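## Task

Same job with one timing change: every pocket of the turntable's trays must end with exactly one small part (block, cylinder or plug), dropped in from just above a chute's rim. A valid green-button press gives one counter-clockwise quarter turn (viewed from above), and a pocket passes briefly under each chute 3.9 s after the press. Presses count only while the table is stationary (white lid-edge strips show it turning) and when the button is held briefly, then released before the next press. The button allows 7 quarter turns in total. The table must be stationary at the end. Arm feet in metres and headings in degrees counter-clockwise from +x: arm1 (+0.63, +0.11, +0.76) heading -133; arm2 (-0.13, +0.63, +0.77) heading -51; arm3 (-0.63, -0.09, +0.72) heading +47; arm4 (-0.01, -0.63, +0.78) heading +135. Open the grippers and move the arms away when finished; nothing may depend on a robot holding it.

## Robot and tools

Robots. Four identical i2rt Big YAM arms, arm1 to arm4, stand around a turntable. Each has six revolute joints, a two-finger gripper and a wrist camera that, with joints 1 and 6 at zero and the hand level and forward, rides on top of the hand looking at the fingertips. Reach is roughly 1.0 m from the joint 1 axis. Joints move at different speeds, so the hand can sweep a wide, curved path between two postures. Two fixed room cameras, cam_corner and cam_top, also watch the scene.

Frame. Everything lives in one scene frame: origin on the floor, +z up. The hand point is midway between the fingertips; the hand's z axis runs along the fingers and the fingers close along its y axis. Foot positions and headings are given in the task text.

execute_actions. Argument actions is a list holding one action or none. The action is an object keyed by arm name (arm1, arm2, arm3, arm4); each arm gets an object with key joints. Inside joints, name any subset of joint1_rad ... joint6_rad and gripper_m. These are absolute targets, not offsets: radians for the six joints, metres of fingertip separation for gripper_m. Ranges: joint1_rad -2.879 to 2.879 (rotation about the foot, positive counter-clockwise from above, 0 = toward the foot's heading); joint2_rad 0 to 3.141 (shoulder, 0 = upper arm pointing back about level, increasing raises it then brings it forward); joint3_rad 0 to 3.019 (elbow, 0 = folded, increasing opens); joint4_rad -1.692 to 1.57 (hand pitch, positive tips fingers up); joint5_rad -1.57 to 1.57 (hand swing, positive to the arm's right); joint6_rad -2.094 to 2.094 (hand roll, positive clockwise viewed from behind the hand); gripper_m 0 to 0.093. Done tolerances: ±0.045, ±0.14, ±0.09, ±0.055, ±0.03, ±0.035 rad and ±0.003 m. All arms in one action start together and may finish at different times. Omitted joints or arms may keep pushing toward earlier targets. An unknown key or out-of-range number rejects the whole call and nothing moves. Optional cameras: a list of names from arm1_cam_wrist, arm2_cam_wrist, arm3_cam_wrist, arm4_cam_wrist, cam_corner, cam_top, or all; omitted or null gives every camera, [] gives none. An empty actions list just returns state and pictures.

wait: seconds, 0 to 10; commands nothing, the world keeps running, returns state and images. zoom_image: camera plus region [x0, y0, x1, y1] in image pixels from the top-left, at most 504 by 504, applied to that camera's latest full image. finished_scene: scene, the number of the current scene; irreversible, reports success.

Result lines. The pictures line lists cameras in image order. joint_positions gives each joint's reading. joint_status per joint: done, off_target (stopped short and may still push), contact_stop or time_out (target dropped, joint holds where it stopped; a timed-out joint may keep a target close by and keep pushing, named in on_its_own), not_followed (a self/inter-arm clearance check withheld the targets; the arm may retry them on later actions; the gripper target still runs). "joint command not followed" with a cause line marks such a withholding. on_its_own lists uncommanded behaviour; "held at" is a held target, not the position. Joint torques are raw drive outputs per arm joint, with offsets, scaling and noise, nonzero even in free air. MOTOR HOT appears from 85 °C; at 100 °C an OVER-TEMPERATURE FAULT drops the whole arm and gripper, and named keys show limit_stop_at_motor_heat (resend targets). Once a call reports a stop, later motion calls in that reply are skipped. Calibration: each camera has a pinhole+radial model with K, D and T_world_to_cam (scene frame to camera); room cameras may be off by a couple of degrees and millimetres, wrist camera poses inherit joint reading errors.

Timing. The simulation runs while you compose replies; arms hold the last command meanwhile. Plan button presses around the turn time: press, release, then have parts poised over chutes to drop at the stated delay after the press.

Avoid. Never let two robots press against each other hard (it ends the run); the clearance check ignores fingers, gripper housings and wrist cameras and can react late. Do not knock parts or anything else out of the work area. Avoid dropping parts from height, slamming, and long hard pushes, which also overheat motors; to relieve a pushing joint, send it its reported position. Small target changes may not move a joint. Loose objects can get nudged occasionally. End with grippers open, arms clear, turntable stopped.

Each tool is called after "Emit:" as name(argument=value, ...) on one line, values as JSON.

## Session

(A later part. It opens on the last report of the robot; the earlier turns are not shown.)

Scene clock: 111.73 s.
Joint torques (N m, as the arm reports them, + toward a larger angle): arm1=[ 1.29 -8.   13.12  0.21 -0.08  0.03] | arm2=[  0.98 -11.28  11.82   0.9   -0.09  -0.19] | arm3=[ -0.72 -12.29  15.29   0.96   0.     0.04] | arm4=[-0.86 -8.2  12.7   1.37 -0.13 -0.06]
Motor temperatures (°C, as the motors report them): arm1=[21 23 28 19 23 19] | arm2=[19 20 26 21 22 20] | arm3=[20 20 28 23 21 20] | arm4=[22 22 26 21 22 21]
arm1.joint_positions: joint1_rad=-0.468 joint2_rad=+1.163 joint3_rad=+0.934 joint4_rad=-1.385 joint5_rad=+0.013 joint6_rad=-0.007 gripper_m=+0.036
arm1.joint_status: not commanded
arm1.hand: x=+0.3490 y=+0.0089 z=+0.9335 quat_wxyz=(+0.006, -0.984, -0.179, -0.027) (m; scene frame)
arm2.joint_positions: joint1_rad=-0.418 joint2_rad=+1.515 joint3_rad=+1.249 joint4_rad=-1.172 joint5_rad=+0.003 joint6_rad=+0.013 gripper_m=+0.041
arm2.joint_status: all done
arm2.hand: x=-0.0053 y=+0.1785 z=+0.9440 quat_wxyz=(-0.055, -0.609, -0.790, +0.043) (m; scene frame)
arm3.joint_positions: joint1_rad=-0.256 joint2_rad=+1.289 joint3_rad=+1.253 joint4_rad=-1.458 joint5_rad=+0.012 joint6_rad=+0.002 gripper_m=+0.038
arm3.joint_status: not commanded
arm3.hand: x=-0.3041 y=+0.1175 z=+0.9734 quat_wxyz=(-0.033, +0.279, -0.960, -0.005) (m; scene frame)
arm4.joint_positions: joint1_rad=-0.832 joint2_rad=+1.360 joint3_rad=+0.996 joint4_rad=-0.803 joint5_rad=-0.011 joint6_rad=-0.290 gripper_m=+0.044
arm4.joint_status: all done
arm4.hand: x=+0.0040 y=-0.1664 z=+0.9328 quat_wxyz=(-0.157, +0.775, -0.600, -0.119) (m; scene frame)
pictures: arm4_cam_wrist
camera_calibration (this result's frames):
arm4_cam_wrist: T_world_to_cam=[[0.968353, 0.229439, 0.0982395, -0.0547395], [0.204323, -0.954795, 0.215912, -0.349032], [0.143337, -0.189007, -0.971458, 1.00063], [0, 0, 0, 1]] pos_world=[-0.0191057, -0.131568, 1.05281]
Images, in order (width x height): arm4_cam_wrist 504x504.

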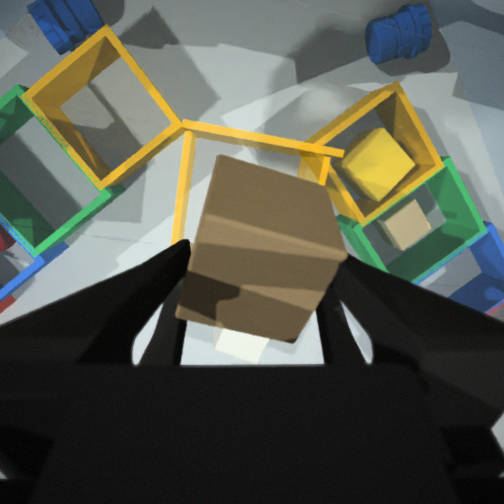

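Emit:
execute_actions(actions=[{"arm3":{"joints":{"joint3_rad":1.13,"joint4_rad":-1.34}},"arm4":{"joints":{"joint1_rad":-0.81}}}], cameras=[])

Emit:
execute_actions(actions=[{"arm3":{"joints":{"joint1_rad":-0.66,"joint3_rad":1.29,"joint4_rad":-1.45}}}], cameras=[])

Emit:
execute_actions(actions=[{"arm3":{"joints":{"joint2_rad":1.27,"joint3_rad":1.18}}}], cameras=[])

Emit:
wait(seconds=1.35)

Emit:
execute_actions(actions=[{"arm1":{"joints":{"gripper_m":0.093}},"arm2":{"joints":{"gripper_m":0.093}},"arm3":{"joints":{"gripper_m":0.093}},"arm4":{"joints":{"gripper_m":0.093}}}], cameras=[])

Emit:
execute_actions(actions=[{"arm1":{"joints":{"joint2_rad":0.7,"joint3_rad":0.8,"joint4_rad":-1.5}},"arm2":{"joints":{"joint2_rad":0.7,"joint3_rad":0.8,"joint4_rad":-1.5}},"arm3":{"joints":{"joint2_rad":0.7,"joint3_rad":0.8,"joint4_rad":-1.5}},"arm4":{"joints":{"joint2_rad":0.7,"joint3_rad":0.8,"joint4_rad":-1.5,"joint6_rad":0}}}], cameras=["cam_top"])

Scene clock: 114.63 s.
Joint torques (N m, as the arm reports them, + toward a larger angle): arm1=[ 1.2  -7.96 13.16  0.21 -0.07  0.03] | arm2=[  0.97 -11.29  11.82   0.89  -0.09  -0.19] | arm3=[-0.76 -9.06  6.67  0.61  0.02  0.04] | arm4=[-0.9  -8.53 12.61  1.43 -0.11 -0.02]
Motor temperatures (°C, as the motors report them): arm1=[21 23 28 19 23 19] | arm2=[19 21 26 21 22 20] | arm3=[20 20 28 23 21 20] | arm4=[22 22 26 21 22 21]
arm1.joint_positions: joint1_rad=-0.468 joint2_rad=+1.163 joint3_rad=+0.934 joint4_rad=-1.385 joint5_rad=+0.013 joint6_rad=-0.007 gripper_m=+0.036
arm1.joint_status: not commanded
arm1.hand: x=+0.3490 y=+0.0089 z=+0.9335 quat_wxyz=(+0.006, -0.984, -0.179, -0.027) (m; scene frame)
arm2.joint_positions: joint1_rad=-0.418 joint2_rad=+1.515 joint3_rad=+1.249 joint4_rad=-1.172 joint5_rad=+0.003 joint6_rad=+0.013 gripper_m=+0.041
arm2.joint_status: not commanded
arm2.hand: x=-0.0053 y=+0.1785 z=+0.9440 quat_wxyz=(-0.055, -0.609, -0.790, +0.043) (m; scene frame)
arm3.joint_positions: joint1_rad=-0.256 joint2_rad=+1.257 joint3_rad=+1.178 joint4_rad=-1.336 joint5_rad=+0.011 joint6_rad=+0.002 gripper_m=+0.038
arm3.joint_status: all done
arm3.hand: x=-0.2988 y=+0.1211 z=+0.9579 quat_wxyz=(-0.072, +0.278, -0.958, -0.017) (m; scene frame)
arm4.joint_positions: joint1_rad=-0.814 joint2_rad=+1.360 joint3_rad=+0.996 joint4_rad=-0.803 joint5_rad=-0.011 joint6_rad=-0.290 gripper_m=+0.044
arm4.joint_status: all done
arm4.hand: x=-0.0045 y=-0.1662 z=+0.9328 quat_wxyz=(-0.156, +0.781, -0.593, -0.120) (m; scene frame)
pictures: none
No camera images: the call's "cameras" was empty. Leave "cameras" out to get every camera's image.

Scene clock: 115.70 s.
Joint torques (N m, as the arm reports them, + toward a larger angle): arm1=[ 1.44 -8.19 13.2   0.18 -0.06  0.04] | arm2=[  0.94 -11.23  11.81   0.9   -0.09  -0.19] | arm3=[  0.67 -10.38  14.9    0.07   0.     0.05] | arm4=[-0.93 -8.2  12.64  1.31 -0.12 -0.05]
Motor temperatures (°C, as the motors report them): arm1=[21 23 28 19 23 19] | arm2=[19 21 27 21 22 20] | arm3=[20 20 28 23 21 20] | arm4=[22 22 26 21 22 21]
arm1.joint_positions: joint1_rad=-0.468 joint2_rad=+1.163 joint3_rad=+0.934 joint4_rad=-1.385 joint5_rad=+0.013 joint6_rad=-0.007 gripper_m=+0.036
arm1.joint_status: not commanded
arm1.hand: x=+0.3490 y=+0.0089 z=+0.9335 quat_wxyz=(+0.006, -0.984, -0.179, -0.027) (m; scene frame)
arm2.joint_positions: joint1_rad=-0.418 joint2_rad=+1.515 joint3_rad=+1.249 joint4_rad=-1.172 joint5_rad=+0.003 joint6_rad=+0.013 gripper_m=+0.041
arm2.joint_status: not commanded
arm2.hand: x=-0.0053 y=+0.1785 z=+0.9440 quat_wxyz=(-0.055, -0.609, -0.790, +0.043) (m; scene frame)
arm3.joint_positions: joint1_rad=-0.662 joint2_rad=+1.269 joint3_rad=+1.247 joint4_rad=-1.436 joint5_rad=+0.012 joint6_rad=+0.002 gripper_m=+0.038
arm3.joint_status: all done
arm3.hand: x=-0.2484 y=-0.0265 z=+0.9785 quat_wxyz=(-0.052, +0.080, -0.995, +0.002) (m; scene frame)
arm4.joint_positions: joint1_rad=-0.814 joint2_rad=+1.360 joint3_rad=+0.996 joint4_rad=-0.803 joint5_rad=-0.011 joint6_rad=-0.290 gripper_m=+0.044
arm4.joint_status: not commanded
arm4.hand: x=-0.0045 y=-0.1662 z=+0.9328 quat_wxyz=(-0.156, +0.781, -0.593, -0.120) (m; scene frame)
pictures: none
No camera images: the call's "cameras" was empty. Leave "cameras" out to get every camera's image.

Scene clock: 116.50 s.
Joint torques (N m, as the arm reports them, + toward a larger angle): arm1=[ 1.35 -7.86 13.18  0.25 -0.06  0.01] | arm2=[  1.04 -11.23  11.81   0.88  -0.09  -0.19] | arm3=[  0.1  -11.5   10.8    0.03   0.01   0.05] | arm4=[-1.03 -8.07 12.58  1.35 -0.13 -0.06]
Motor temperatures (°C, as the motors report them): arm1=[21 23 28 19 23 19] | arm2=[19 21 27 21 22 20] | arm3=[20 20 28 23 21 20] | arm4=[22 22 26 21 22 21]
arm1.joint_positions: joint1_rad=-0.468 joint2_rad=+1.163 joint3_rad=+0.934 joint4_rad=-1.385 joint5_rad=+0.013 joint6_rad=-0.007 gripper_m=+0.036
arm1.joint_status: not commanded
arm1.hand: x=+0.3490 y=+0.0089 z=+0.9335 quat_wxyz=(+0.006, -0.984, -0.179, -0.027) (m; scene frame)
arm2.joint_positions: joint1_rad=-0.418 joint2_rad=+1.515 joint3_rad=+1.249 joint4_rad=-1.172 joint5_rad=+0.003 joint6_rad=+0.013 gripper_m=+0.041
arm2.joint_status: not commanded
arm2.hand: x=-0.0053 y=+0.1785 z=+0.9440 quat_wxyz=(-0.055, -0.609, -0.790, +0.043) (m; scene frame)
arm3.joint_positions: joint1_rad=-0.662 joint2_rad=+1.269 joint3_rad=+1.180 joint4_rad=-1.438 joint5_rad=+0.012 joint6_rad=+0.002 gripper_m=+0.038
arm3.joint_status: all done
arm3.hand: x=-0.2667 y=-0.0295 z=+0.9520 quat_wxyz=(-0.018, +0.080, -0.997, +0.005) (m; scene frame)
arm4.joint_positions: joint1_rad=-0.814 joint2_rad=+1.360 joint3_rad=+0.996 joint4_rad=-0.803 joint5_rad=-0.011 joint6_rad=-0.290 gripper_m=+0.044
arm4.joint_status: not commanded
arm4.hand: x=-0.0045 y=-0.1662 z=+0.9328 quat_wxyz=(-0.156, +0.781, -0.593, -0.120) (m; scene frame)
pictures: none
No camera images: the call's "cameras" was empty. Leave "cameras" out to get every camera's image.

Scene clock: 117.87 s.
Joint torques (N m, as the arm reports them, + toward a larger angle): arm1=[ 1.22 -7.89 13.15  0.23 -0.07  0.03] | arm2=[  0.98 -11.27  11.81   0.89  -0.09  -0.19] | arm3=[  0.12 -11.7   10.84   0.08   0.     0.04] | arm4=[-0.69 -8.76 12.58  1.44 -0.11 -0.03]
Motor temperatures (°C, as the motors report them): arm1=[21 23 28 19 23 19] | arm2=[19 21 27 21 22 20] | arm3=[20 20 28 23 21 20] | arm4=[22 22 26 21 22 21]
arm1.joint_positions: joint1_rad=-0.468 joint2_rad=+1.163 joint3_rad=+0.934 joint4_rad=-1.385 joint5_rad=+0.013 joint6_rad=-0.007 gripper_m=+0.036
arm1.joint_status: not commanded
arm1.hand: x=+0.3490 y=+0.0089 z=+0.9335 quat_wxyz=(+0.006, -0.984, -0.179, -0.027) (m; scene frame)
arm2.joint_positions: joint1_rad=-0.418 joint2_rad=+1.515 joint3_rad=+1.249 joint4_rad=-1.172 joint5_rad=+0.003 joint6_rad=+0.013 gripper_m=+0.041
arm2.joint_status: not commanded
arm2.hand: x=-0.0053 y=+0.1785 z=+0.9440 quat_wxyz=(-0.055, -0.609, -0.790, +0.043) (m; scene frame)
arm3.joint_positions: joint1_rad=-0.662 joint2_rad=+1.269 joint3_rad=+1.180 joint4_rad=-1.438 joint5_rad=+0.012 joint6_rad=+0.002 gripper_m=+0.038
arm3.joint_status: all done
arm3.hand: x=-0.2667 y=-0.0295 z=+0.9520 quat_wxyz=(-0.018, +0.080, -0.997, +0.005) (m; scene frame)
arm4.joint_positions: joint1_rad=-0.814 joint2_rad=+1.360 joint3_rad=+0.996 joint4_rad=-0.803 joint5_rad=-0.011 joint6_rad=-0.290 gripper_m=+0.044
arm4.joint_status: not commanded
arm4.hand: x=-0.0045 y=-0.1662 z=+0.9328 quat_wxyz=(-0.156, +0.781, -0.593, -0.120) (m; scene frame)
wait: 1.37 s; at rest by 0.27 s
pictures: arm1_cam_wrist, arm2_cam_wrist, arm3_cam_wrist, arm4_cam_wrist, cam_corner, cam_top
camera_calibration (this result's frames):
arm1_cam_wrist: T_world_to_cam=[[-0.37179, 0.928317, 0.000284273, 0.118497], [0.71928, 0.287877, 0.632268, -0.842446], [0.586863, 0.235275, -0.77475, 0.640715], [0, 0, 0, 1]] pos_world=[0.273999, -0.0182261, 1.02901]
arm2_cam_wrist: T_world_to_cam=[[-0.964886, -0.262662, 0.00171202, 0.0341896], [-0.231244, 0.85253, 0.468741, -0.597561], [-0.12458, 0.451886, -0.883334, 0.877339], [0, 0, 0, 1]] pos_world=[0.00410495, 0.121963, 1.05503]
arm3_cam_wrist: T_world_to_cam=[[0.151335, -0.988109, 0.0271581, -0.012572], [-0.822551, -0.110647, 0.557823, -0.745883], [-0.548185, -0.106757, -0.829516, 0.764258], [0, 0, 0, 1]] pos_world=[-0.192669, -0.0133622, 1.05038]
arm4_cam_wrist: T_world_to_cam=[[0.963901, 0.24747, 0.098255, -0.0436255], [0.222101, -0.950817, 0.215914, -0.346349], [0.146855, -0.186297, -0.971456, 1.00235], [0, 0, 0, 1]] pos_world=[-0.0282248, -0.131783, 1.05281]
Images, in order (width x height): arm1_cam_wrist 504x504, arm2_cam_wrist 504x504, arm3_cam_wrist 504x504, arm4_cam_wrist 504x504, cam_corner 504x504, cam_top 504x504.

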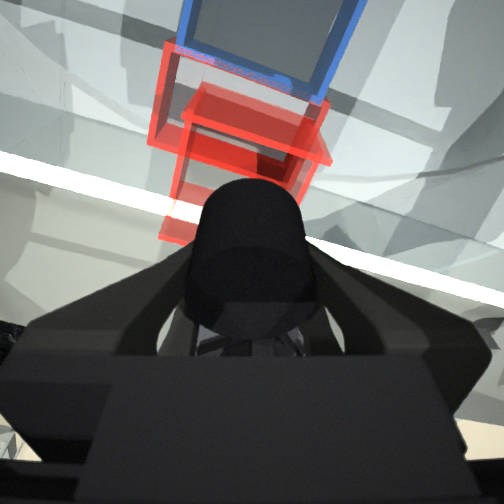

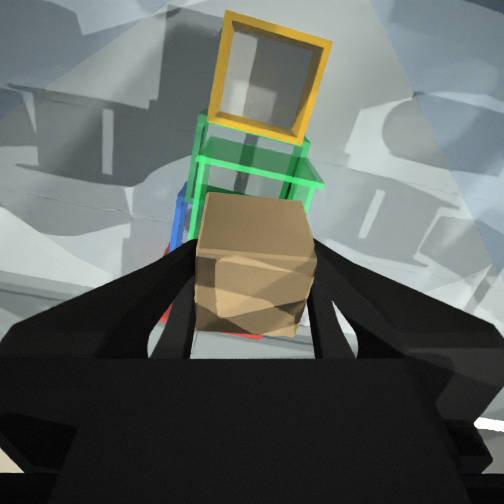

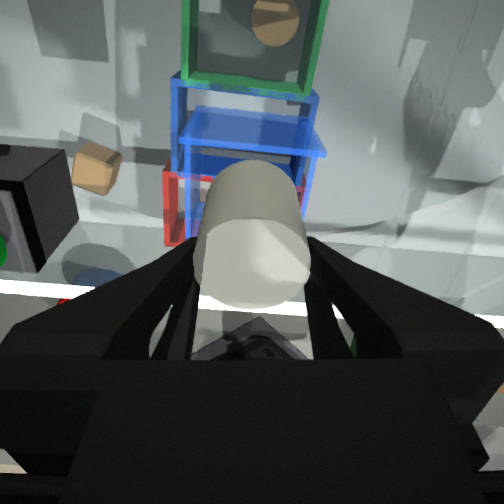

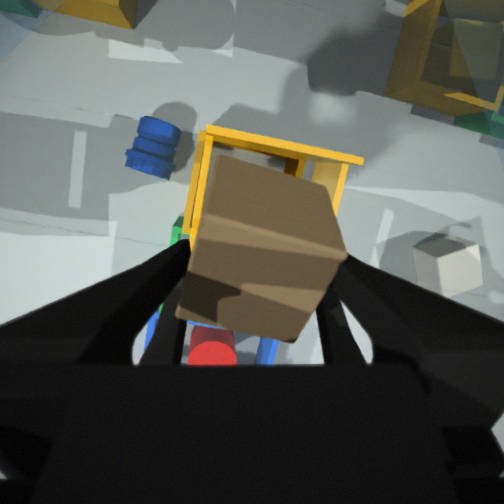

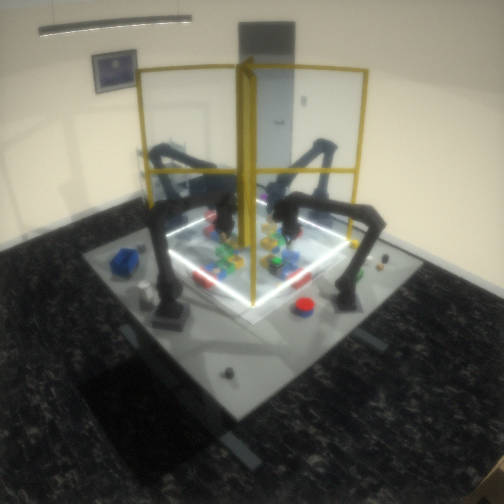

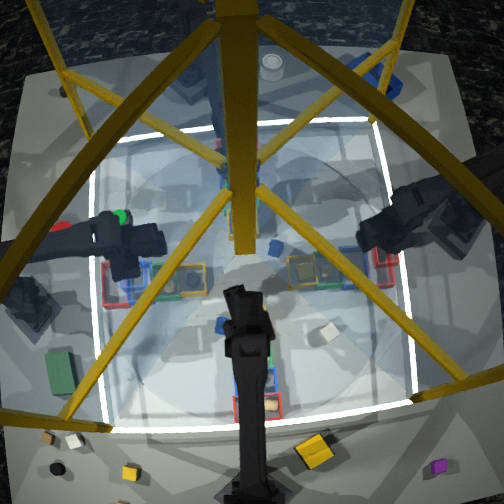

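Scene clock: 118.57 s.
Joint torques (N m, as the arm reports them, + toward a larger angle): arm1=[ 1.38 -7.99 13.14  0.22 -0.07  0.01] | arm2=[  0.96 -11.7   11.71   0.9   -0.09  -0.19] | arm3=[  0.05 -11.66  10.82   0.05   0.     0.05] | arm4=[-0.8  -8.48 12.7   1.27 -0.14 -0.08]
Motor temperatures (°C, as the motors report them): arm1=[21 23 29 19 23 19] | arm2=[19 21 27 21 22 20] | arm3=[20 20 28 23 21 20] | arm4=[22 22 26 21 22 21]
arm1.joint_positions: joint1_rad=-0.468 joint2_rad=+1.163 joint3_rad=+0.934 joint4_rad=-1.385 joint5_rad=+0.013 joint6_rad=-0.007 gripper_m=+0.093
arm1.joint_status: all done
arm1.hand: x=+0.3490 y=+0.0089 z=+0.9335 quat_wxyz=(+0.006, -0.984, -0.179, -0.027) (m; scene frame)
arm2.joint_positions: joint1_rad=-0.418 joint2_rad=+1.515 joint3_rad=+1.249 joint4_rad=-1.172 joint5_rad=+0.003 joint6_rad=+0.013 gripper_m=+0.093
arm2.joint_status: all done
arm2.hand: x=-0.0053 y=+0.1785 z=+0.9440 quat_wxyz=(-0.055, -0.609, -0.790, +0.043) (m; scene frame)
arm3.joint_positions: joint1_rad=-0.662 joint2_rad=+1.269 joint3_rad=+1.180 joint4_rad=-1.438 joint5_rad=+0.012 joint6_rad=+0.002 gripper_m=+0.093
arm3.joint_status: all done
arm3.hand: x=-0.2667 y=-0.0295 z=+0.9520 quat_wxyz=(-0.018, +0.080, -0.997, +0.005) (m; scene frame)
arm4.joint_positions: joint1_rad=-0.814 joint2_rad=+1.360 joint3_rad=+0.996 joint4_rad=-0.803 joint5_rad=-0.011 joint6_rad=-0.290 gripper_m=+0.093
arm4.joint_status: all done
arm4.hand: x=-0.0045 y=-0.1662 z=+0.9328 quat_wxyz=(-0.156, +0.781, -0.593, -0.120) (m; scene frame)
pictures: none
No camera images: the call's "cameras" was empty. Leave "cameras" out to get every camera's image.

Scene clock: 119.97 s.
Joint torques (N m, as the arm reports them, + toward a larger angle): arm1=[ 1.36  0.97 11.25  0.21 -0.06  0.03] | arm2=[ 1.07  1.33  9.04  0.35 -0.09 -0.2 ] | arm3=[ 0.04 -1.79 10.33  0.43  0.    0.05] | arm4=[-0.89  1.34 10.95  0.13 -0.12  0.17]
Motor temperatures (°C, as the motors report them): arm1=[21 23 28 19 23 19] | arm2=[19 21 27 21 22 20] | arm3=[20 20 28 23 21 20] | arm4=[22 22 26 21 22 21]
arm1.joint_positions: joint1_rad=-0.468 joint2_rad=+0.693 joint3_rad=+0.793 joint4_rad=-1.494 joint5_rad=+0.013 joint6_rad=-0.007 gripper_m=+0.093
arm1.joint_status: all done
arm1.hand: x=+0.4405 y=+0.0430 z=+0.9828 quat_wxyz=(-0.013, -0.981, -0.177, +0.081) (m; scene frame)
arm2.joint_positions: joint1_rad=-0.418 joint2_rad=+0.696 joint3_rad=+0.800 joint4_rad=-1.495 joint5_rad=+0.003 joint6_rad=+0.013 gripper_m=+0.093
arm2.joint_status: all done
arm2.hand: x=-0.0781 y=+0.4400 z=+0.9970 quat_wxyz=(-0.074, -0.607, -0.789, +0.056) (m; scene frame)
arm3.joint_positions: joint1_rad=-0.662 joint2_rad=+0.696 joint3_rad=+0.809 joint4_rad=-1.490 joint5_rad=+0.012 joint6_rad=+0.002 gripper_m=+0.093
arm3.joint_status: all done
arm3.hand: x=-0.4285 y=-0.0559 z=+0.9479 quat_wxyz=(-0.092, +0.079, -0.993, -0.001) (m; scene frame)
arm4.joint_positions: joint1_rad=-0.814 joint2_rad=+0.697 joint3_rad=+0.802 joint4_rad=-1.491 joint5_rad=-0.011 joint6_rad=-0.011 gripper_m=+0.093
arm4.joint_status: all done
arm4.hand: x=-0.0097 y=-0.4284 z=+1.0055 quat_wxyz=(-0.060, +0.702, -0.707, -0.065) (m; scene frame)
pictures: cam_top
Images, in order (width x height): cam_top 504x504.

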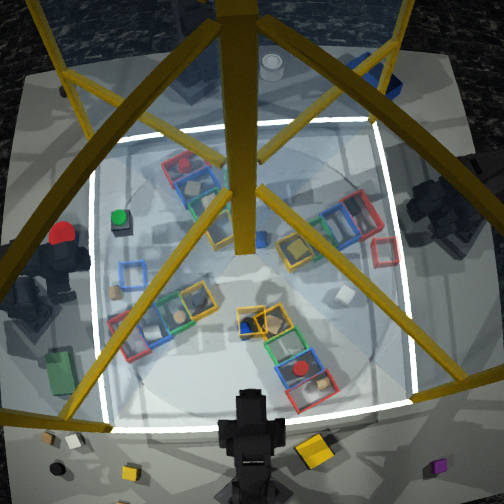

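Emit:
execute_actions(actions=[{"arm1":{"joints":{"joint1_rad":0.6}},"arm2":{"joints":{"joint1_rad":-2.25}},"arm3":{"joints":{"joint1_rad":-2.34}},"arm4":{"joints":{"joint1_rad":0.59}}}], cameras=[])

Emit:
execute_actions(actions=[{"arm1":{"joints":{"joint2_rad":2.39,"joint3_rad":2.34,"joint4_rad":-1.48}},"arm2":{"joints":{"joint2_rad":1.735,"joint3_rad":1.17,"joint4_rad":-0.985}},"arm3":{"joints":{"joint2_rad":1.48,"joint3_rad":0.99,"joint4_rad":-1.06}},"arm4":{"joints":{"joint2_rad":1.535,"joint3_rad":0.85,"joint4_rad":-0.88}}}], cameras=["arm1_cam_wrist","arm2_cam_wrist","arm3_cam_wrist","arm4_cam_wrist"])

Scene clock: 123.47 s.
Joint torques (N m, as the arm reports them, + toward a larger angle): arm1=[ 1.23  1.16 11.08  0.24 -0.07  0.02] | arm2=[-0.57  1.28  9.03  0.35 -0.13 -0.19] | arm3=[-0.8  -1.66 10.38  0.44 -0.01  0.05] | arm4=[-0.86  0.69 10.76  0.14 -0.11  0.16]
Motor temperatures (°C, as the motors report them): arm1=[21 23 28 19 23 19] | arm2=[19 21 26 21 22 20] | arm3=[20 20 28 23 21 20] | arm4=[22 22 26 21 22 21]
arm1.joint_positions: joint1_rad=+0.597 joint2_rad=+0.693 joint3_rad=+0.793 joint4_rad=-1.494 joint5_rad=+0.013 joint6_rad=-0.007 gripper_m=+0.093
arm1.joint_status: all done
arm1.hand: x=+0.5936 y=-0.0859 z=+0.9860 quat_wxyz=(-0.060, -0.755, -0.650, +0.067) (m; scene frame)
arm2.joint_positions: joint1_rad=-2.240 joint2_rad=+0.696 joint3_rad=+0.800 joint4_rad=-1.495 joint5_rad=+0.004 joint6_rad=+0.012 gripper_m=+0.093
arm2.joint_status: all done
arm2.hand: x=-0.3287 y=+0.6286 z=+0.9952 quat_wxyz=(-0.002, -0.996, -0.003, +0.088) (m; scene frame)
arm3.joint_positions: joint1_rad=-2.331 joint2_rad=+0.696 joint3_rad=+0.809 joint4_rad=-1.490 joint5_rad=+0.012 joint6_rad=+0.002 gripper_m=+0.093
arm3.joint_status: all done
arm3.hand: x=-0.6174 y=-0.2873 z=+0.9502 quat_wxyz=(-0.064, -0.682, -0.725, +0.075) (m; scene frame)
arm4.joint_positions: joint1_rad=+0.587 joint2_rad=+0.697 joint3_rad=+0.802 joint4_rad=-1.491 joint5_rad=-0.011 joint6_rad=-0.009 gripper_m=+0.093
arm4.joint_status: all done
arm4.hand: x=-0.2091 y=-0.5921 z=+1.0067 quat_wxyz=(+0.000, +0.992, -0.090, -0.092) (m; scene frame)
pictures: none
No camera images: the call's "cameras" was empty. Leave "cameras" out to get every camera's image.

Scene clock: 125.53 s.
Joint torques (N m, as the arm reports them, + toward a larger angle): arm1=[  1.7  -29.46  14.7    0.05  -0.08   0.03] | arm2=[ -0.5  -12.92   8.41   0.5   -0.13  -0.19] | arm3=[ -0.87 -13.19  10.6    1.07   0.01   0.05] | arm4=[-0.73 -7.44 11.28  0.47 -0.09  0.16]
Motor temperatures (°C, as the motors report them): arm1=[21 23 29 19 23 19] | arm2=[19 21 26 21 22 20] | arm3=[20 20 28 23 21 20] | arm4=[22 22 26 21 22 21]
arm1.joint_positions: joint1_rad=+0.597 joint2_rad=+2.414 joint3_rad=+2.290 joint4_rad=-1.480 joint5_rad=+0.013 joint6_rad=-0.007 gripper_m=+0.093
arm1.joint_status: all done
arm1.hand: x=+0.5161 y=-0.6044 z=+0.8055 quat_wxyz=(+0.008, -0.757, -0.653, -0.012) (m; scene frame)
arm2.joint_positions: joint1_rad=-2.240 joint2_rad=+1.746 joint3_rad=+1.157 joint4_rad=-0.994 joint5_rad=+0.004 joint6_rad=+0.012 gripper_m=+0.093
arm2.joint_status: all done
arm2.hand: x=-0.5989 y=+0.6220 z=+0.8047 quat_wxyz=(-0.001, -1.000, -0.004, -0.008) (m; scene frame)
arm3.joint_positions: joint1_rad=-2.331 joint2_rad=+1.474 joint3_rad=+0.978 joint4_rad=-1.074 joint5_rad=+0.012 joint6_rad=+0.002 gripper_m=+0.093
arm3.joint_status: all done
arm3.hand: x=-0.6067 y=-0.4744 z=+0.8095 quat_wxyz=(+0.007, -0.685, -0.729, +0.009) (m; scene frame)
arm4.joint_positions: joint1_rad=+0.587 joint2_rad=+1.523 joint3_rad=+0.811 joint4_rad=-0.889 joint5_rad=-0.011 joint6_rad=-0.009 gripper_m=+0.093
arm4.joint_status: all done
arm4.hand: x=-0.3596 y=-0.5647 z=+0.7994 quat_wxyz=(+0.010, +0.996, -0.090, +0.015) (m; scene frame)
pictures: arm1_cam_wrist, arm2_cam_wrist, arm3_cam_wrist, arm4_cam_wrist
camera_calibration (this result's frames):
arm1_cam_wrist: T_world_to_cam=[[-0.992187, 0.124657, -0.00500163, 0.588756], [0.0956031, 0.785471, 0.61147, -0.0658022], [0.0801528, 0.606215, -0.791252, 1.08678], [0, 0, 0, 1]] pos_world=[0.503338, -0.680529, 0.903097]
arm2_cam_wrist: T_world_to_cam=[[-0.0151244, 0.999884, -0.0015622, -0.635722], [0.800605, 0.013046, 0.599051, -0.0123101], [0.599002, 0.0078096, -0.800709, 1.12297], [0, 0, 0, 1]] pos_world=[-0.672421, 0.627039, 0.905555]
arm3_cam_wrist: T_world_to_cam=[[-0.997785, -0.0549981, 0.0374271, -0.659743], [-0.0227988, 0.811231, 0.584281, -0.0941337], [-0.0624964, 0.582133, -0.810688, 1.01848], [0, 0, 0, 1]] pos_world=[-0.596777, -0.552811, 0.905362]
arm4_cam_wrist: T_world_to_cam=[[0.181883, 0.983109, -0.0203757, 0.639486], [0.793694, -0.134544, 0.593252, -0.252704], [0.58049, -0.124075, -0.804759, 0.908576], [0, 0, 0, 1]] pos_world=[-0.443162, -0.549953, 0.894132]
Images, in order (width x height): arm1_cam_wrist 504x504, arm2_cam_wrist 504x504, arm3_cam_wrist 504x504, arm4_cam_wrist 504x504.

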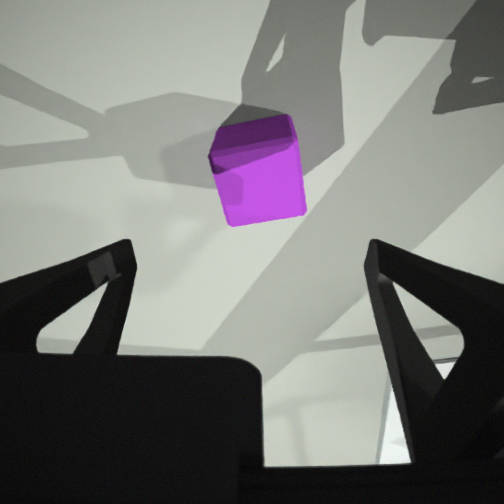

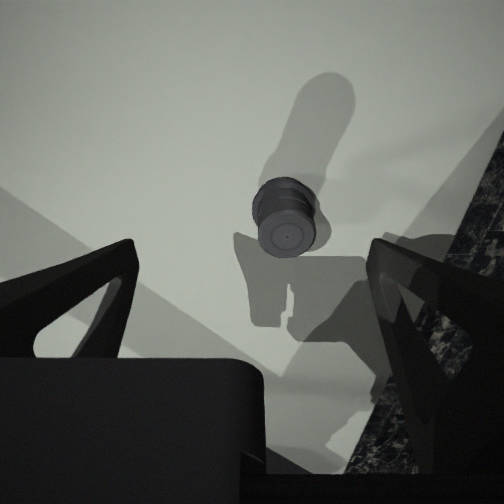

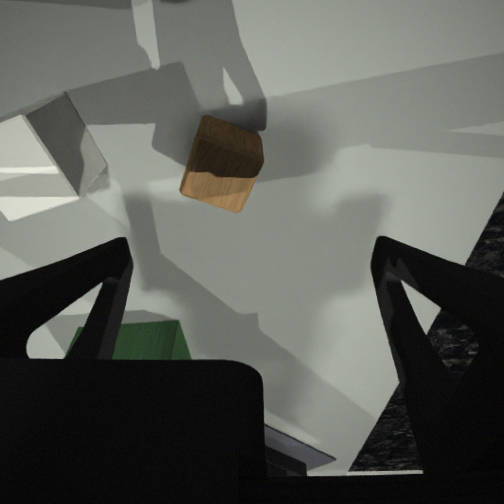

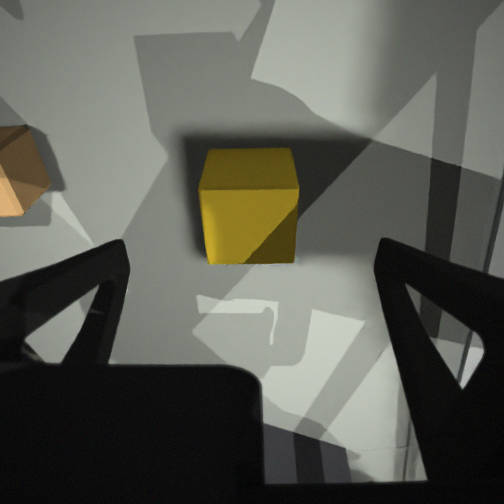

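Emit:
execute_actions(actions=[{"arm3":{"joints":{"joint1_rad":-2.28,"gripper_m":0.065}},"arm2":{"joints":{"joint1_rad":-2.29}}}], cameras=[])

Emit:
execute_actions(actions=[{"arm1":{"joints":{"joint2_rad":2.465,"joint4_rad":-1.37}},"arm2":{"joints":{"joint2_rad":1.795,"joint3_rad":1.06,"joint4_rad":-0.835}},"arm3":{"joints":{"joint2_rad":1.605,"joint3_rad":0.935,"joint4_rad":-0.9}},"arm4":{"joints":{"joint2_rad":1.615,"joint3_rad":0.74,"joint4_rad":-0.695}}}], cameras=[])

Emit:
execute_actions(actions=[{"arm1":{"joints":{"gripper_m":0.01}},"arm2":{"joints":{"gripper_m":0.01}},"arm3":{"joints":{"gripper_m":0.01}},"arm4":{"joints":{"gripper_m":0.01}}}], cameras=[])

Emit:
execute_actions(actions=[{"arm1":{"joints":{"joint2_rad":2.1}},"arm2":{"joints":{"joint2_rad":1.4}},"arm3":{"joints":{"joint2_rad":1.2}},"arm4":{"joints":{"joint2_rad":1.2}}}], cameras=[])

Emit:
execute_actions(actions=[{"arm1":{"joints":{"joint2_rad":0.7,"joint3_rad":0.8,"joint4_rad":-1.5}},"arm2":{"joints":{"joint2_rad":0.7,"joint3_rad":0.8,"joint4_rad":-1.5}},"arm3":{"joints":{"joint2_rad":0.7,"joint3_rad":0.8,"joint4_rad":-1.5}},"arm4":{"joints":{"joint2_rad":0.7,"joint3_rad":0.8,"joint4_rad":-1.5}}}], cameras=[])

Emit:
execute_actions(actions=[{"arm1":{"joints":{"joint1_rad":-0.47}},"arm2":{"joints":{"joint1_rad":-0.415}},"arm3":{"joints":{"joint1_rad":-0.247}},"arm4":{"joints":{"joint1_rad":-0.835}}}], cameras=[])

Emit:
execute_actions(actions=[{"arm1":{"joints":{"joint2_rad":1.15,"joint3_rad":0.97,"joint4_rad":-1.38}},"arm2":{"joints":{"joint2_rad":1.5,"joint3_rad":1.29,"joint4_rad":-1.19}},"arm3":{"joints":{"joint2_rad":1.29,"joint3_rad":1.3,"joint4_rad":-1.45}},"arm4":{"joints":{"joint2_rad":1.36,"joint3_rad":1.02,"joint4_rad":-0.79}}}], cameras=[])

Emit:
execute_actions(actions=[{"arm3":{"joints":{"joint3_rad":1.11,"joint4_rad":-1.33}}}], cameras=[])

Emit:
execute_actions(actions=[{"arm3":{"joints":{"joint3_rad":1.3,"joint4_rad":-1.45}}}])

Scene clock: 129.10 s.
Joint torques (N m, as the arm reports them, + toward a larger angle): arm1=[  1.65 -29.24  14.76   0.1   -0.06   0.02] | arm2=[ -0.19 -12.87   8.38   0.48  -0.13  -0.19] | arm3=[  0.43 -13.48  10.59   1.07   0.01   0.05] | arm4=[-0.87 -7.05 11.19  0.45 -0.08  0.15]
Motor temperatures (°C, as the motors report them): arm1=[21 24 29 19 23 19] | arm2=[19 21 26 21 22 20] | arm3=[20 20 27 23 21 20] | arm4=[22 22 26 21 22 21]
arm1.joint_positions: joint1_rad=+0.597 joint2_rad=+2.414 joint3_rad=+2.290 joint4_rad=-1.480 joint5_rad=+0.013 joint6_rad=-0.007 gripper_m=+0.093
arm1.joint_status: not commanded
arm1.hand: x=+0.5161 y=-0.6044 z=+0.8055 quat_wxyz=(+0.008, -0.757, -0.653, -0.012) (m; scene frame)
arm2.joint_positions: joint1_rad=-2.285 joint2_rad=+1.746 joint3_rad=+1.157 joint4_rad=-0.994 joint5_rad=+0.004 joint6_rad=+0.012 gripper_m=+0.093
arm2.joint_status: all done
arm2.hand: x=-0.5988 y=+0.6433 z=+0.8046 quat_wxyz=(-0.001, -1.000, +0.019, -0.008) (m; scene frame)
arm3.joint_positions: joint1_rad=-2.286 joint2_rad=+1.474 joint3_rad=+0.978 joint4_rad=-1.074 joint5_rad=+0.012 joint6_rad=+0.002 gripper_m=+0.065
arm3.joint_status: all done
arm3.hand: x=-0.5893 y=-0.4730 z=+0.8094 quat_wxyz=(+0.007, -0.668, -0.744, +0.009) (m; scene frame)
arm4.joint_positions: joint1_rad=+0.587 joint2_rad=+1.523 joint3_rad=+0.811 joint4_rad=-0.889 joint5_rad=-0.011 joint6_rad=-0.009 gripper_m=+0.093
arm4.joint_status: not commanded
arm4.hand: x=-0.3596 y=-0.5647 z=+0.7994 quat_wxyz=(+0.010, +0.996, -0.090, +0.015) (m; scene frame)
pictures: none
No camera images: the call's "cameras" was empty. Leave "cameras" out to get every camera's image.

Scene clock: 130.07 s.
Joint torques (N m, as the arm reports them, + toward a larger angle): arm1=[  1.99 -27.42  14.55   0.57  -0.08   0.02] | arm2=[ -0.13 -12.     7.41   0.55  -0.13  -0.19] | arm3=[  0.18 -14.61   8.35   1.06   0.     0.05] | arm4=[-0.81 -7.72  6.9   0.52 -0.09  0.13]
Motor temperatures (°C, as the motors report them): arm1=[21 24 29 19 23 19] | arm2=[19 21 26 21 22 20] | arm3=[20 20 27 23 21 20] | arm4=[22 22 26 21 22 21]
arm1.joint_positions: joint1_rad=+0.597 joint2_rad=+2.464 joint3_rad=+2.293 joint4_rad=-1.382 joint5_rad=+0.013 joint6_rad=-0.007 gripper_m=+0.093
arm1.joint_status: all done
arm1.hand: x=+0.5137 y=-0.6238 z=+0.7710 quat_wxyz=(-0.008, -0.757, -0.653, +0.007) (m; scene frame)
arm2.joint_positions: joint1_rad=-2.285 joint2_rad=+1.802 joint3_rad=+1.049 joint4_rad=-0.845 joint5_rad=+0.004 joint6_rad=+0.012 gripper_m=+0.093
arm2.joint_status: all done
arm2.hand: x=-0.5763 y=+0.6424 z=+0.7479 quat_wxyz=(-0.001, -1.000, +0.019, -0.015) (m; scene frame)
arm3.joint_positions: joint1_rad=-2.286 joint2_rad=+1.602 joint3_rad=+0.935 joint4_rad=-0.915 joint5_rad=+0.012 joint6_rad=+0.002 gripper_m=+0.065
arm3.joint_status: all done
arm3.hand: x=-0.5888 y=-0.4833 z=+0.7479 quat_wxyz=(+0.011, -0.668, -0.744, +0.005) (m; scene frame)
arm4.joint_positions: joint1_rad=+0.587 joint2_rad=+1.606 joint3_rad=+0.738 joint4_rad=-0.704 joint5_rad=-0.011 joint6_rad=-0.009 gripper_m=+0.093
arm4.joint_status: all done
arm4.hand: x=-0.3557 y=-0.5658 z=+0.7519 quat_wxyz=(+0.009, +0.996, -0.090, +0.001) (m; scene frame)
pictures: none
No camera images: the call's "cameras" was empty. Leave "cameras" out to get every camera's image.

Scene clock: 130.77 s.
Joint torques (N m, as the arm reports them, + toward a larger angle): arm1=[  1.75 -28.21  14.57   0.61  -0.08   0.04] | arm2=[ -0.1  -12.33   7.35   0.5   -0.13  -0.19] | arm3=[  0.29 -14.86   8.43   1.09   0.01   0.04] | arm4=[-1.26 -7.37  6.87  0.43 -0.12  0.16]
Motor temperatures (°C, as the motors report them): arm1=[21 24 29 19 23 19] | arm2=[19 21 26 21 22 20] | arm3=[20 20 27 23 21 20] | arm4=[22 22 26 21 22 21]
arm1.joint_positions: joint1_rad=+0.597 joint2_rad=+2.464 joint3_rad=+2.293 joint4_rad=-1.382 joint5_rad=+0.013 joint6_rad=-0.007 gripper_m=+0.010
arm1.joint_status: all done
arm1.hand: x=+0.5137 y=-0.6238 z=+0.7710 quat_wxyz=(-0.008, -0.757, -0.653, +0.007) (m; scene frame)
arm2.joint_positions: joint1_rad=-2.285 joint2_rad=+1.802 joint3_rad=+1.049 joint4_rad=-0.845 joint5_rad=+0.004 joint6_rad=+0.012 gripper_m=+0.029
arm2.joint_status: gripper_m off_target (ended at +0.029, target +0.010)
arm2.hand: x=-0.5763 y=+0.6424 z=+0.7479 quat_wxyz=(-0.001, -1.000, +0.019, -0.015) (m; scene frame)
arm3.joint_positions: joint1_rad=-2.286 joint2_rad=+1.602 joint3_rad=+0.935 joint4_rad=-0.915 joint5_rad=+0.012 joint6_rad=+0.002 gripper_m=+0.038
arm3.joint_status: gripper_m off_target (ended at +0.038, target +0.010)
arm3.hand: x=-0.5888 y=-0.4833 z=+0.7479 quat_wxyz=(+0.011, -0.668, -0.744, +0.005) (m; scene frame)
arm4.joint_positions: joint1_rad=+0.587 joint2_rad=+1.606 joint3_rad=+0.738 joint4_rad=-0.704 joint5_rad=-0.011 joint6_rad=-0.009 gripper_m=+0.039
arm4.joint_status: gripper_m off_target (ended at +0.039, target +0.010)
arm4.hand: x=-0.3557 y=-0.5658 z=+0.7519 quat_wxyz=(+0.009, +0.996, -0.090, +0.001) (m; scene frame)
pictures: none
No camera images: the call's "cameras" was empty. Leave "cameras" out to get every camera's image.

Scene clock: 132.40 s.
Joint torques (N m, as the arm reports them, + toward a larger angle): arm1=[  1.66 -26.03  11.45   0.92  -0.08   0.02] | arm2=[-0.24 -8.66  9.65  1.18 -0.13 -0.19] | arm3=[ 0.22 -8.67 11.27  1.83  0.01  0.04] | arm4=[-1.22 -4.9  10.4   1.22 -0.11  0.16]
Motor temperatures (°C, as the motors report them): arm1=[21 24 29 19 23 19] | arm2=[19 21 26 21 22 20] | arm3=[20 20 27 23 21 20] | arm4=[22 22 26 21 22 21]
arm1.joint_positions: joint1_rad=+0.597 joint2_rad=+2.113 joint3_rad=+2.333 joint4_rad=-1.379 joint5_rad=+0.013 joint6_rad=-0.007 gripper_m=+0.010
arm1.joint_status: all done
arm1.hand: x=+0.5084 y=-0.6286 z=+1.0447 quat_wxyz=(-0.135, -0.743, -0.637, +0.156) (m; scene frame)
arm2.joint_positions: joint1_rad=-2.285 joint2_rad=+1.397 joint3_rad=+1.049 joint4_rad=-0.845 joint5_rad=+0.004 joint6_rad=+0.012 gripper_m=+0.029
arm2.joint_status: all done
arm2.hand: x=-0.6031 y=+0.6441 z=+0.9278 quat_wxyz=(+0.000, -0.982, +0.019, +0.187) (m; scene frame)
arm3.joint_positions: joint1_rad=-2.286 joint2_rad=+1.180 joint3_rad=+0.935 joint4_rad=-0.915 joint5_rad=+0.012 joint6_rad=+0.002 gripper_m=+0.038
arm3.joint_status: all done
arm3.hand: x=-0.5861 y=-0.4931 z=+0.9116 quat_wxyz=(-0.145, -0.654, -0.728, +0.144) (m; scene frame)
arm4.joint_positions: joint1_rad=+0.587 joint2_rad=+1.192 joint3_rad=+0.738 joint4_rad=-0.703 joint5_rad=-0.011 joint6_rad=-0.009 gripper_m=+0.039
arm4.joint_status: all done
arm4.hand: x=-0.3925 y=-0.5577 z=+0.8971 quat_wxyz=(-0.012, +0.975, -0.088, -0.204) (m; scene frame)
pictures: none
No camera images: the call's "cameras" was empty. Leave "cameras" out to get every camera's image.

Scene clock: 134.17 s.
Joint torques (N m, as the arm reports them, + toward a larger angle): arm1=[ 1.08 -0.25 10.59  0.36 -0.08  0.02] | arm2=[-0.29  1.23  9.77  0.2  -0.12 -0.2 ] | arm3=[ 0.38 -1.08 11.86  0.24  0.    0.05] | arm4=[-0.85  0.6  14.87  0.01 -0.11  0.14]
Motor temperatures (°C, as the motors report them): arm1=[21 24 29 19 23 19] | arm2=[19 21 26 21 22 20] | arm3=[20 20 27 23 21 20] | arm4=[22 22 26 21 22 21]
arm1.joint_positions: joint1_rad=+0.597 joint2_rad=+0.704 joint3_rad=+0.797 joint4_rad=-1.499 joint5_rad=+0.013 joint6_rad=-0.007 gripper_m=+0.010
arm1.joint_status: all done
arm1.hand: x=+0.5935 y=-0.0865 z=+0.9856 quat_wxyz=(-0.056, -0.755, -0.650, +0.063) (m; scene frame)
arm2.joint_positions: joint1_rad=-2.285 joint2_rad=+0.696 joint3_rad=+0.790 joint4_rad=-1.492 joint5_rad=+0.004 joint6_rad=+0.012 gripper_m=+0.029
arm2.joint_status: all done
arm2.hand: x=-0.3276 y=+0.6375 z=+0.9914 quat_wxyz=(+0.000, -0.996, +0.019, +0.085) (m; scene frame)
arm3.joint_positions: joint1_rad=-2.286 joint2_rad=+0.690 joint3_rad=+0.793 joint4_rad=-1.485 joint5_rad=+0.012 joint6_rad=+0.002 gripper_m=+0.038
arm3.joint_status: all done
arm3.hand: x=-0.6087 y=-0.2840 z=+0.9446 quat_wxyz=(-0.063, -0.665, -0.741, +0.071) (m; scene frame)
arm4.joint_positions: joint1_rad=+0.587 joint2_rad=+0.697 joint3_rad=+0.755 joint4_rad=-1.491 joint5_rad=-0.011 joint6_rad=-0.009 gripper_m=+0.039
arm4.joint_status: all done
arm4.hand: x=-0.1992 y=-0.5941 z=+0.9873 quat_wxyz=(+0.002, +0.994, -0.090, -0.069) (m; scene frame)
pictures: none
No camera images: the call's "cameras" was empty. Leave "cameras" out to get every camera's image.

Scene clock: 136.17 s.
Joint torques (N m, as the arm reports them, + toward a larger angle): arm1=[ 1.06 -0.15 10.7   0.39 -0.06  0.03] | arm2=[ 0.82  1.39  9.73  0.21 -0.08 -0.19] | arm3=[ 0.52 -1.26 11.82  0.23  0.02  0.05] | arm4=[-1.11  0.92 14.86  0.09 -0.11  0.16]
Motor temperatures (°C, as the motors report them): arm1=[21 24 29 19 23 19] | arm2=[19 21 26 21 22 20] | arm3=[20 19 27 23 21 20] | arm4=[22 21 26 21 22 21]
arm1.joint_positions: joint1_rad=-0.467 joint2_rad=+0.704 joint3_rad=+0.797 joint4_rad=-1.499 joint5_rad=+0.013 joint6_rad=-0.007 gripper_m=+0.010
arm1.joint_status: all done
arm1.hand: x=+0.4401 y=+0.0426 z=+0.9824 quat_wxyz=(-0.012, -0.981, -0.177, +0.075) (m; scene frame)
arm2.joint_positions: joint1_rad=-0.425 joint2_rad=+0.696 joint3_rad=+0.790 joint4_rad=-1.492 joint5_rad=+0.003 joint6_rad=+0.012 gripper_m=+0.029
arm2.joint_status: all done
arm2.hand: x=-0.0798 y=+0.4406 z=+0.9932 quat_wxyz=(-0.071, -0.610, -0.787, +0.055) (m; scene frame)
arm3.joint_positions: joint1_rad=-0.256 joint2_rad=+0.690 joint3_rad=+0.793 joint4_rad=-1.485 joint5_rad=+0.011 joint6_rad=+0.002 gripper_m=+0.038
arm3.joint_status: all done
arm3.hand: x=-0.4590 y=+0.0191 z=+0.9425 quat_wxyz=(-0.087, +0.278, -0.956, -0.021) (m; scene frame)
arm4.joint_positions: joint1_rad=-0.832 joint2_rad=+0.697 joint3_rad=+0.755 joint4_rad=-1.491 joint5_rad=-0.011 joint6_rad=-0.008 gripper_m=+0.039
arm4.joint_status: all done
arm4.hand: x=-0.0064 y=-0.4386 z=+0.9861 quat_wxyz=(-0.044, +0.695, -0.716, -0.049) (m; scene frame)
pictures: none
No camera images: the call's "cameras" was empty. Leave "cameras" out to get every camera's image.

Scene clock: 137.73 s.
Joint torques (N m, as the arm reports them, + toward a larger angle): arm1=[ 0.69 -7.94 12.82  0.14 -0.06  0.  ] | arm2=[  0.8  -11.1   11.79   0.57  -0.09  -0.19] | arm3=[  0.64 -12.41  15.3    0.94   0.01   0.05] | arm4=[-1.11 -8.01 12.64  1.33 -0.12  0.15]
Motor temperatures (°C, as the motors report them): arm1=[21 24 29 19 23 19] | arm2=[19 21 26 21 22 20] | arm3=[20 19 28 23 21 20] | arm4=[22 21 27 21 22 21]
arm1.joint_positions: joint1_rad=-0.467 joint2_rad=+1.161 joint3_rad=+0.938 joint4_rad=-1.385 joint5_rad=+0.013 joint6_rad=-0.007 gripper_m=+0.010
arm1.joint_status: all done
arm1.hand: x=+0.3481 y=+0.0082 z=+0.9354 quat_wxyz=(+0.006, -0.984, -0.179, -0.025) (m; scene frame)
arm2.joint_positions: joint1_rad=-0.425 joint2_rad=+1.515 joint3_rad=+1.249 joint4_rad=-1.193 joint5_rad=+0.003 joint6_rad=+0.012 gripper_m=+0.029
arm2.joint_status: all done
arm2.hand: x=-0.0099 y=+0.1825 z=+0.9432 quat_wxyz=(-0.046, -0.612, -0.789, +0.036) (m; scene frame)
arm3.joint_positions: joint1_rad=-0.256 joint2_rad=+1.289 joint3_rad=+1.253 joint4_rad=-1.458 joint5_rad=+0.011 joint6_rad=+0.002 gripper_m=+0.038
arm3.joint_status: all done
arm3.hand: x=-0.3042 y=+0.1178 z=+0.9732 quat_wxyz=(-0.033, +0.279, -0.960, -0.006) (m; scene frame)
arm4.joint_positions: joint1_rad=-0.832 joint2_rad=+1.354 joint3_rad=+0.997 joint4_rad=-0.803 joint5_rad=-0.011 joint6_rad=-0.008 gripper_m=+0.039
arm4.joint_status: all done
arm4.hand: x=+0.0040 y=-0.1664 z=+0.9356 quat_wxyz=(-0.141, +0.683, -0.702, -0.142) (m; scene frame)
pictures: none
No camera images: the call's "cameras" was empty. Leave "cameras" out to get every camera's image.

Scene clock: 138.63 s.
Joint torques (N m, as the arm reports them, + toward a larger angle): arm1=[ 0.78 -7.82 12.84  0.3  -0.08  0.03] | arm2=[  0.82 -11.27  11.77   0.51  -0.09  -0.19] | arm3=[  0.54 -10.12   7.79   1.05   0.1    0.04] | arm4=[-1.61 -7.86 12.54  1.56 -0.13  0.15]
Motor temperatures (°C, as the motors report them): arm1=[21 24 29 19 23 19] | arm2=[19 21 26 21 22 20] | arm3=[20 19 27 23 21 20] | arm4=[22 21 27 21 22 21]
arm1.joint_positions: joint1_rad=-0.467 joint2_rad=+1.161 joint3_rad=+0.938 joint4_rad=-1.385 joint5_rad=+0.013 joint6_rad=-0.007 gripper_m=+0.010
arm1.joint_status: not commanded
arm1.hand: x=+0.3481 y=+0.0082 z=+0.9354 quat_wxyz=(+0.006, -0.984, -0.179, -0.025) (m; scene frame)
arm2.joint_positions: joint1_rad=-0.425 joint2_rad=+1.515 joint3_rad=+1.249 joint4_rad=-1.193 joint5_rad=+0.003 joint6_rad=+0.012 gripper_m=+0.029
arm2.joint_status: not commanded
arm2.hand: x=-0.0099 y=+0.1825 z=+0.9432 quat_wxyz=(-0.046, -0.612, -0.789, +0.036) (m; scene frame)
arm3.joint_positions: joint1_rad=-0.256 joint2_rad=+1.270 joint3_rad=+1.144 joint4_rad=-1.339 joint5_rad=+0.010 joint6_rad=+0.002 gripper_m=+0.038
arm3.joint_status: all done
arm3.hand: x=-0.3070 y=+0.1166 z=+0.9391 quat_wxyz=(-0.047, +0.279, -0.959, -0.011) (m; scene frame)
arm4.joint_positions: joint1_rad=-0.832 joint2_rad=+1.354 joint3_rad=+0.997 joint4_rad=-0.803 joint5_rad=-0.011 joint6_rad=-0.008 gripper_m=+0.039
arm4.joint_status: not commanded
arm4.hand: x=+0.0040 y=-0.1664 z=+0.9356 quat_wxyz=(-0.141, +0.683, -0.702, -0.142) (m; scene frame)
pictures: none
No camera images: the call's "cameras" was empty. Leave "cameras" out to get every camera's image.

Scene clock: 139.60 s.
Joint torques (N m, as the arm reports them, + toward a larger angle): arm1=[ 0.91 -7.64 12.81  0.28 -0.07  0.01] | arm2=[  0.78 -11.24  11.79   0.5   -0.09  -0.19] | arm3=[  0.54 -10.54  14.38   0.13   0.09   0.05] | arm4=[-1.25 -8.34 12.55  1.54 -0.11  0.16]
Motor temperatures (°C, as the motors report them): arm1=[21 24 29 19 23 19] | arm2=[19 21 26 21 22 20] | arm3=[20 19 28 23 21 20] | arm4=[22 21 27 21 22 21]
arm1.joint_positions: joint1_rad=-0.467 joint2_rad=+1.161 joint3_rad=+0.938 joint4_rad=-1.385 joint5_rad=+0.013 joint6_rad=-0.007 gripper_m=+0.010
arm1.joint_status: not commanded
arm1.hand: x=+0.3481 y=+0.0082 z=+0.9354 quat_wxyz=(+0.006, -0.984, -0.179, -0.025) (m; scene frame)
arm2.joint_positions: joint1_rad=-0.425 joint2_rad=+1.515 joint3_rad=+1.249 joint4_rad=-1.193 joint5_rad=+0.003 joint6_rad=+0.012 gripper_m=+0.029
arm2.joint_status: not commanded
arm2.hand: x=-0.0099 y=+0.1825 z=+0.9432 quat_wxyz=(-0.046, -0.612, -0.789, +0.036) (m; scene frame)
arm3.joint_positions: joint1_rad=-0.256 joint2_rad=+1.271 joint3_rad=+1.265 joint4_rad=-1.435 joint5_rad=+0.010 joint6_rad=+0.002 gripper_m=+0.038
arm3.joint_status: all done
arm3.hand: x=-0.2990 y=+0.1215 z=+0.9852 quat_wxyz=(-0.058, +0.279, -0.959, -0.014) (m; scene frame)
arm4.joint_positions: joint1_rad=-0.832 joint2_rad=+1.354 joint3_rad=+0.997 joint4_rad=-0.803 joint5_rad=-0.011 joint6_rad=-0.008 gripper_m=+0.039
arm4.joint_status: not commanded
arm4.hand: x=+0.0040 y=-0.1664 z=+0.9356 quat_wxyz=(-0.141, +0.683, -0.702, -0.142) (m; scene frame)
pictures: arm1_cam_wrist, arm2_cam_wrist, arm3_cam_wrist, arm4_cam_wrist, cam_corner, cam_top
camera_calibration (this result's frames):
arm1_cam_wrist: T_world_to_cam=[[-0.372797, 0.927913, 0.000425674, 0.119005], [0.722129, 0.289834, 0.628113, -0.839897], [0.582711, 0.234466, -0.778122, 0.647501], [0, 0, 0, 1]] pos_world=[0.273572, -0.018813, 1.03133]
arm2_cam_wrist: T_world_to_cam=[[-0.966653, -0.256083, 0.00183015, 0.0294672], [-0.222728, 0.844232, 0.487509, -0.617779], [-0.126388, 0.470844, -0.873116, 0.861093], [0, 0, 0, 1]] pos_world=[-0.000280813, 0.123654, 1.05295]
arm3_cam_wrist: T_world_to_cam=[[0.528225, -0.84887, 0.0199541, 0.243462], [-0.747479, -0.453728, 0.485187, -0.638483], [-0.402807, -0.271204, -0.874183, 0.897721], [0, 0, 0, 1]] pos_world=[-0.244247, 0.160435, 1.0897]
arm4_cam_wrist: T_world_to_cam=[[0.999583, -0.0273365, -0.00934121, 0.00277237], [-0.0249285, -0.979626, 0.199277, -0.3373], [-0.0145984, -0.198961, -0.979899, 1.01022], [0, 0, 0, 1]] pos_world=[0.00356798, -0.129359, 1.05715]
Images, in order (width x height): arm1_cam_wrist 504x504, arm2_cam_wrist 504x504, arm3_cam_wrist 504x504, arm4_cam_wrist 504x504, cam_corner 504x504, cam_top 504x504.

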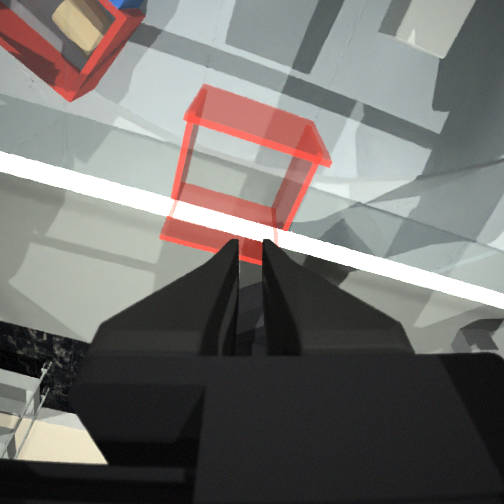

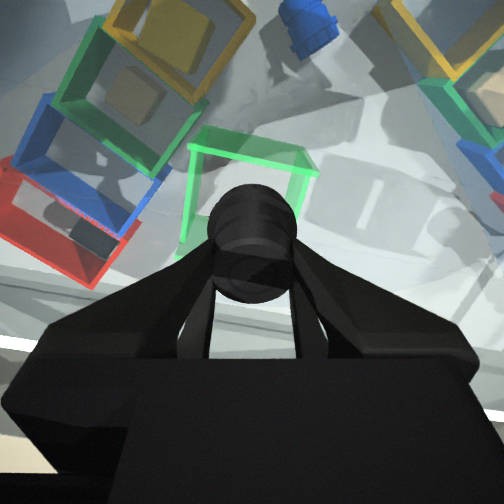

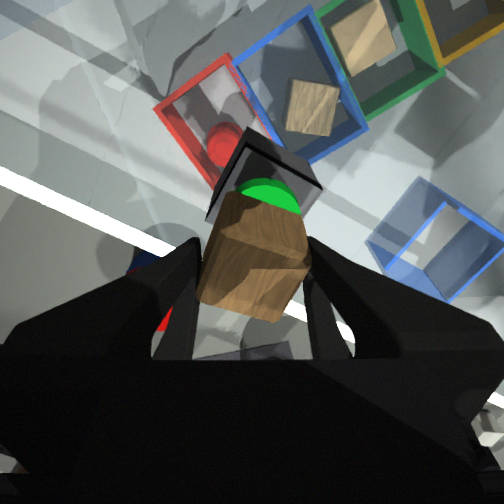

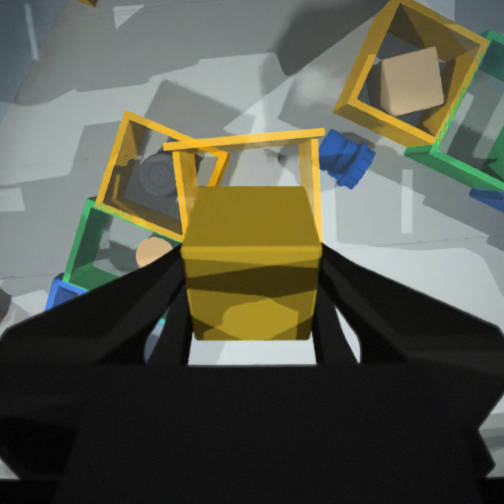

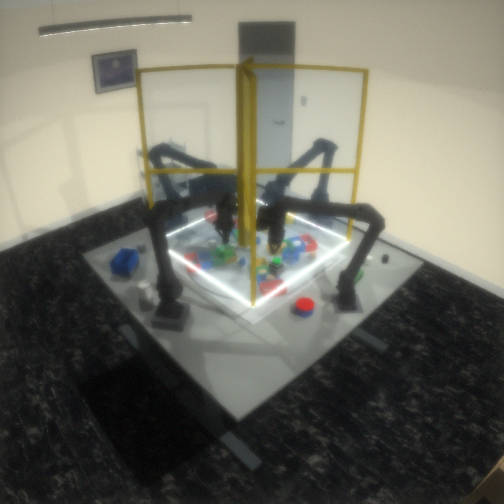

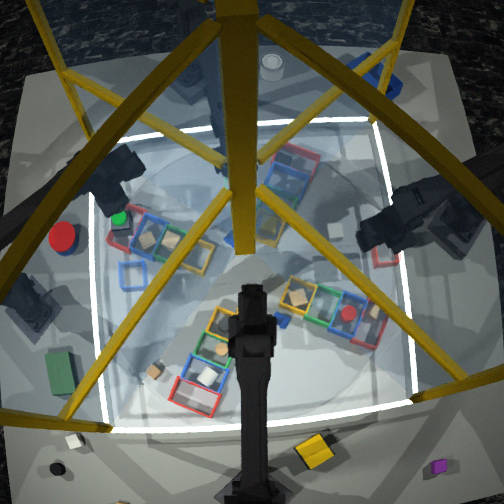

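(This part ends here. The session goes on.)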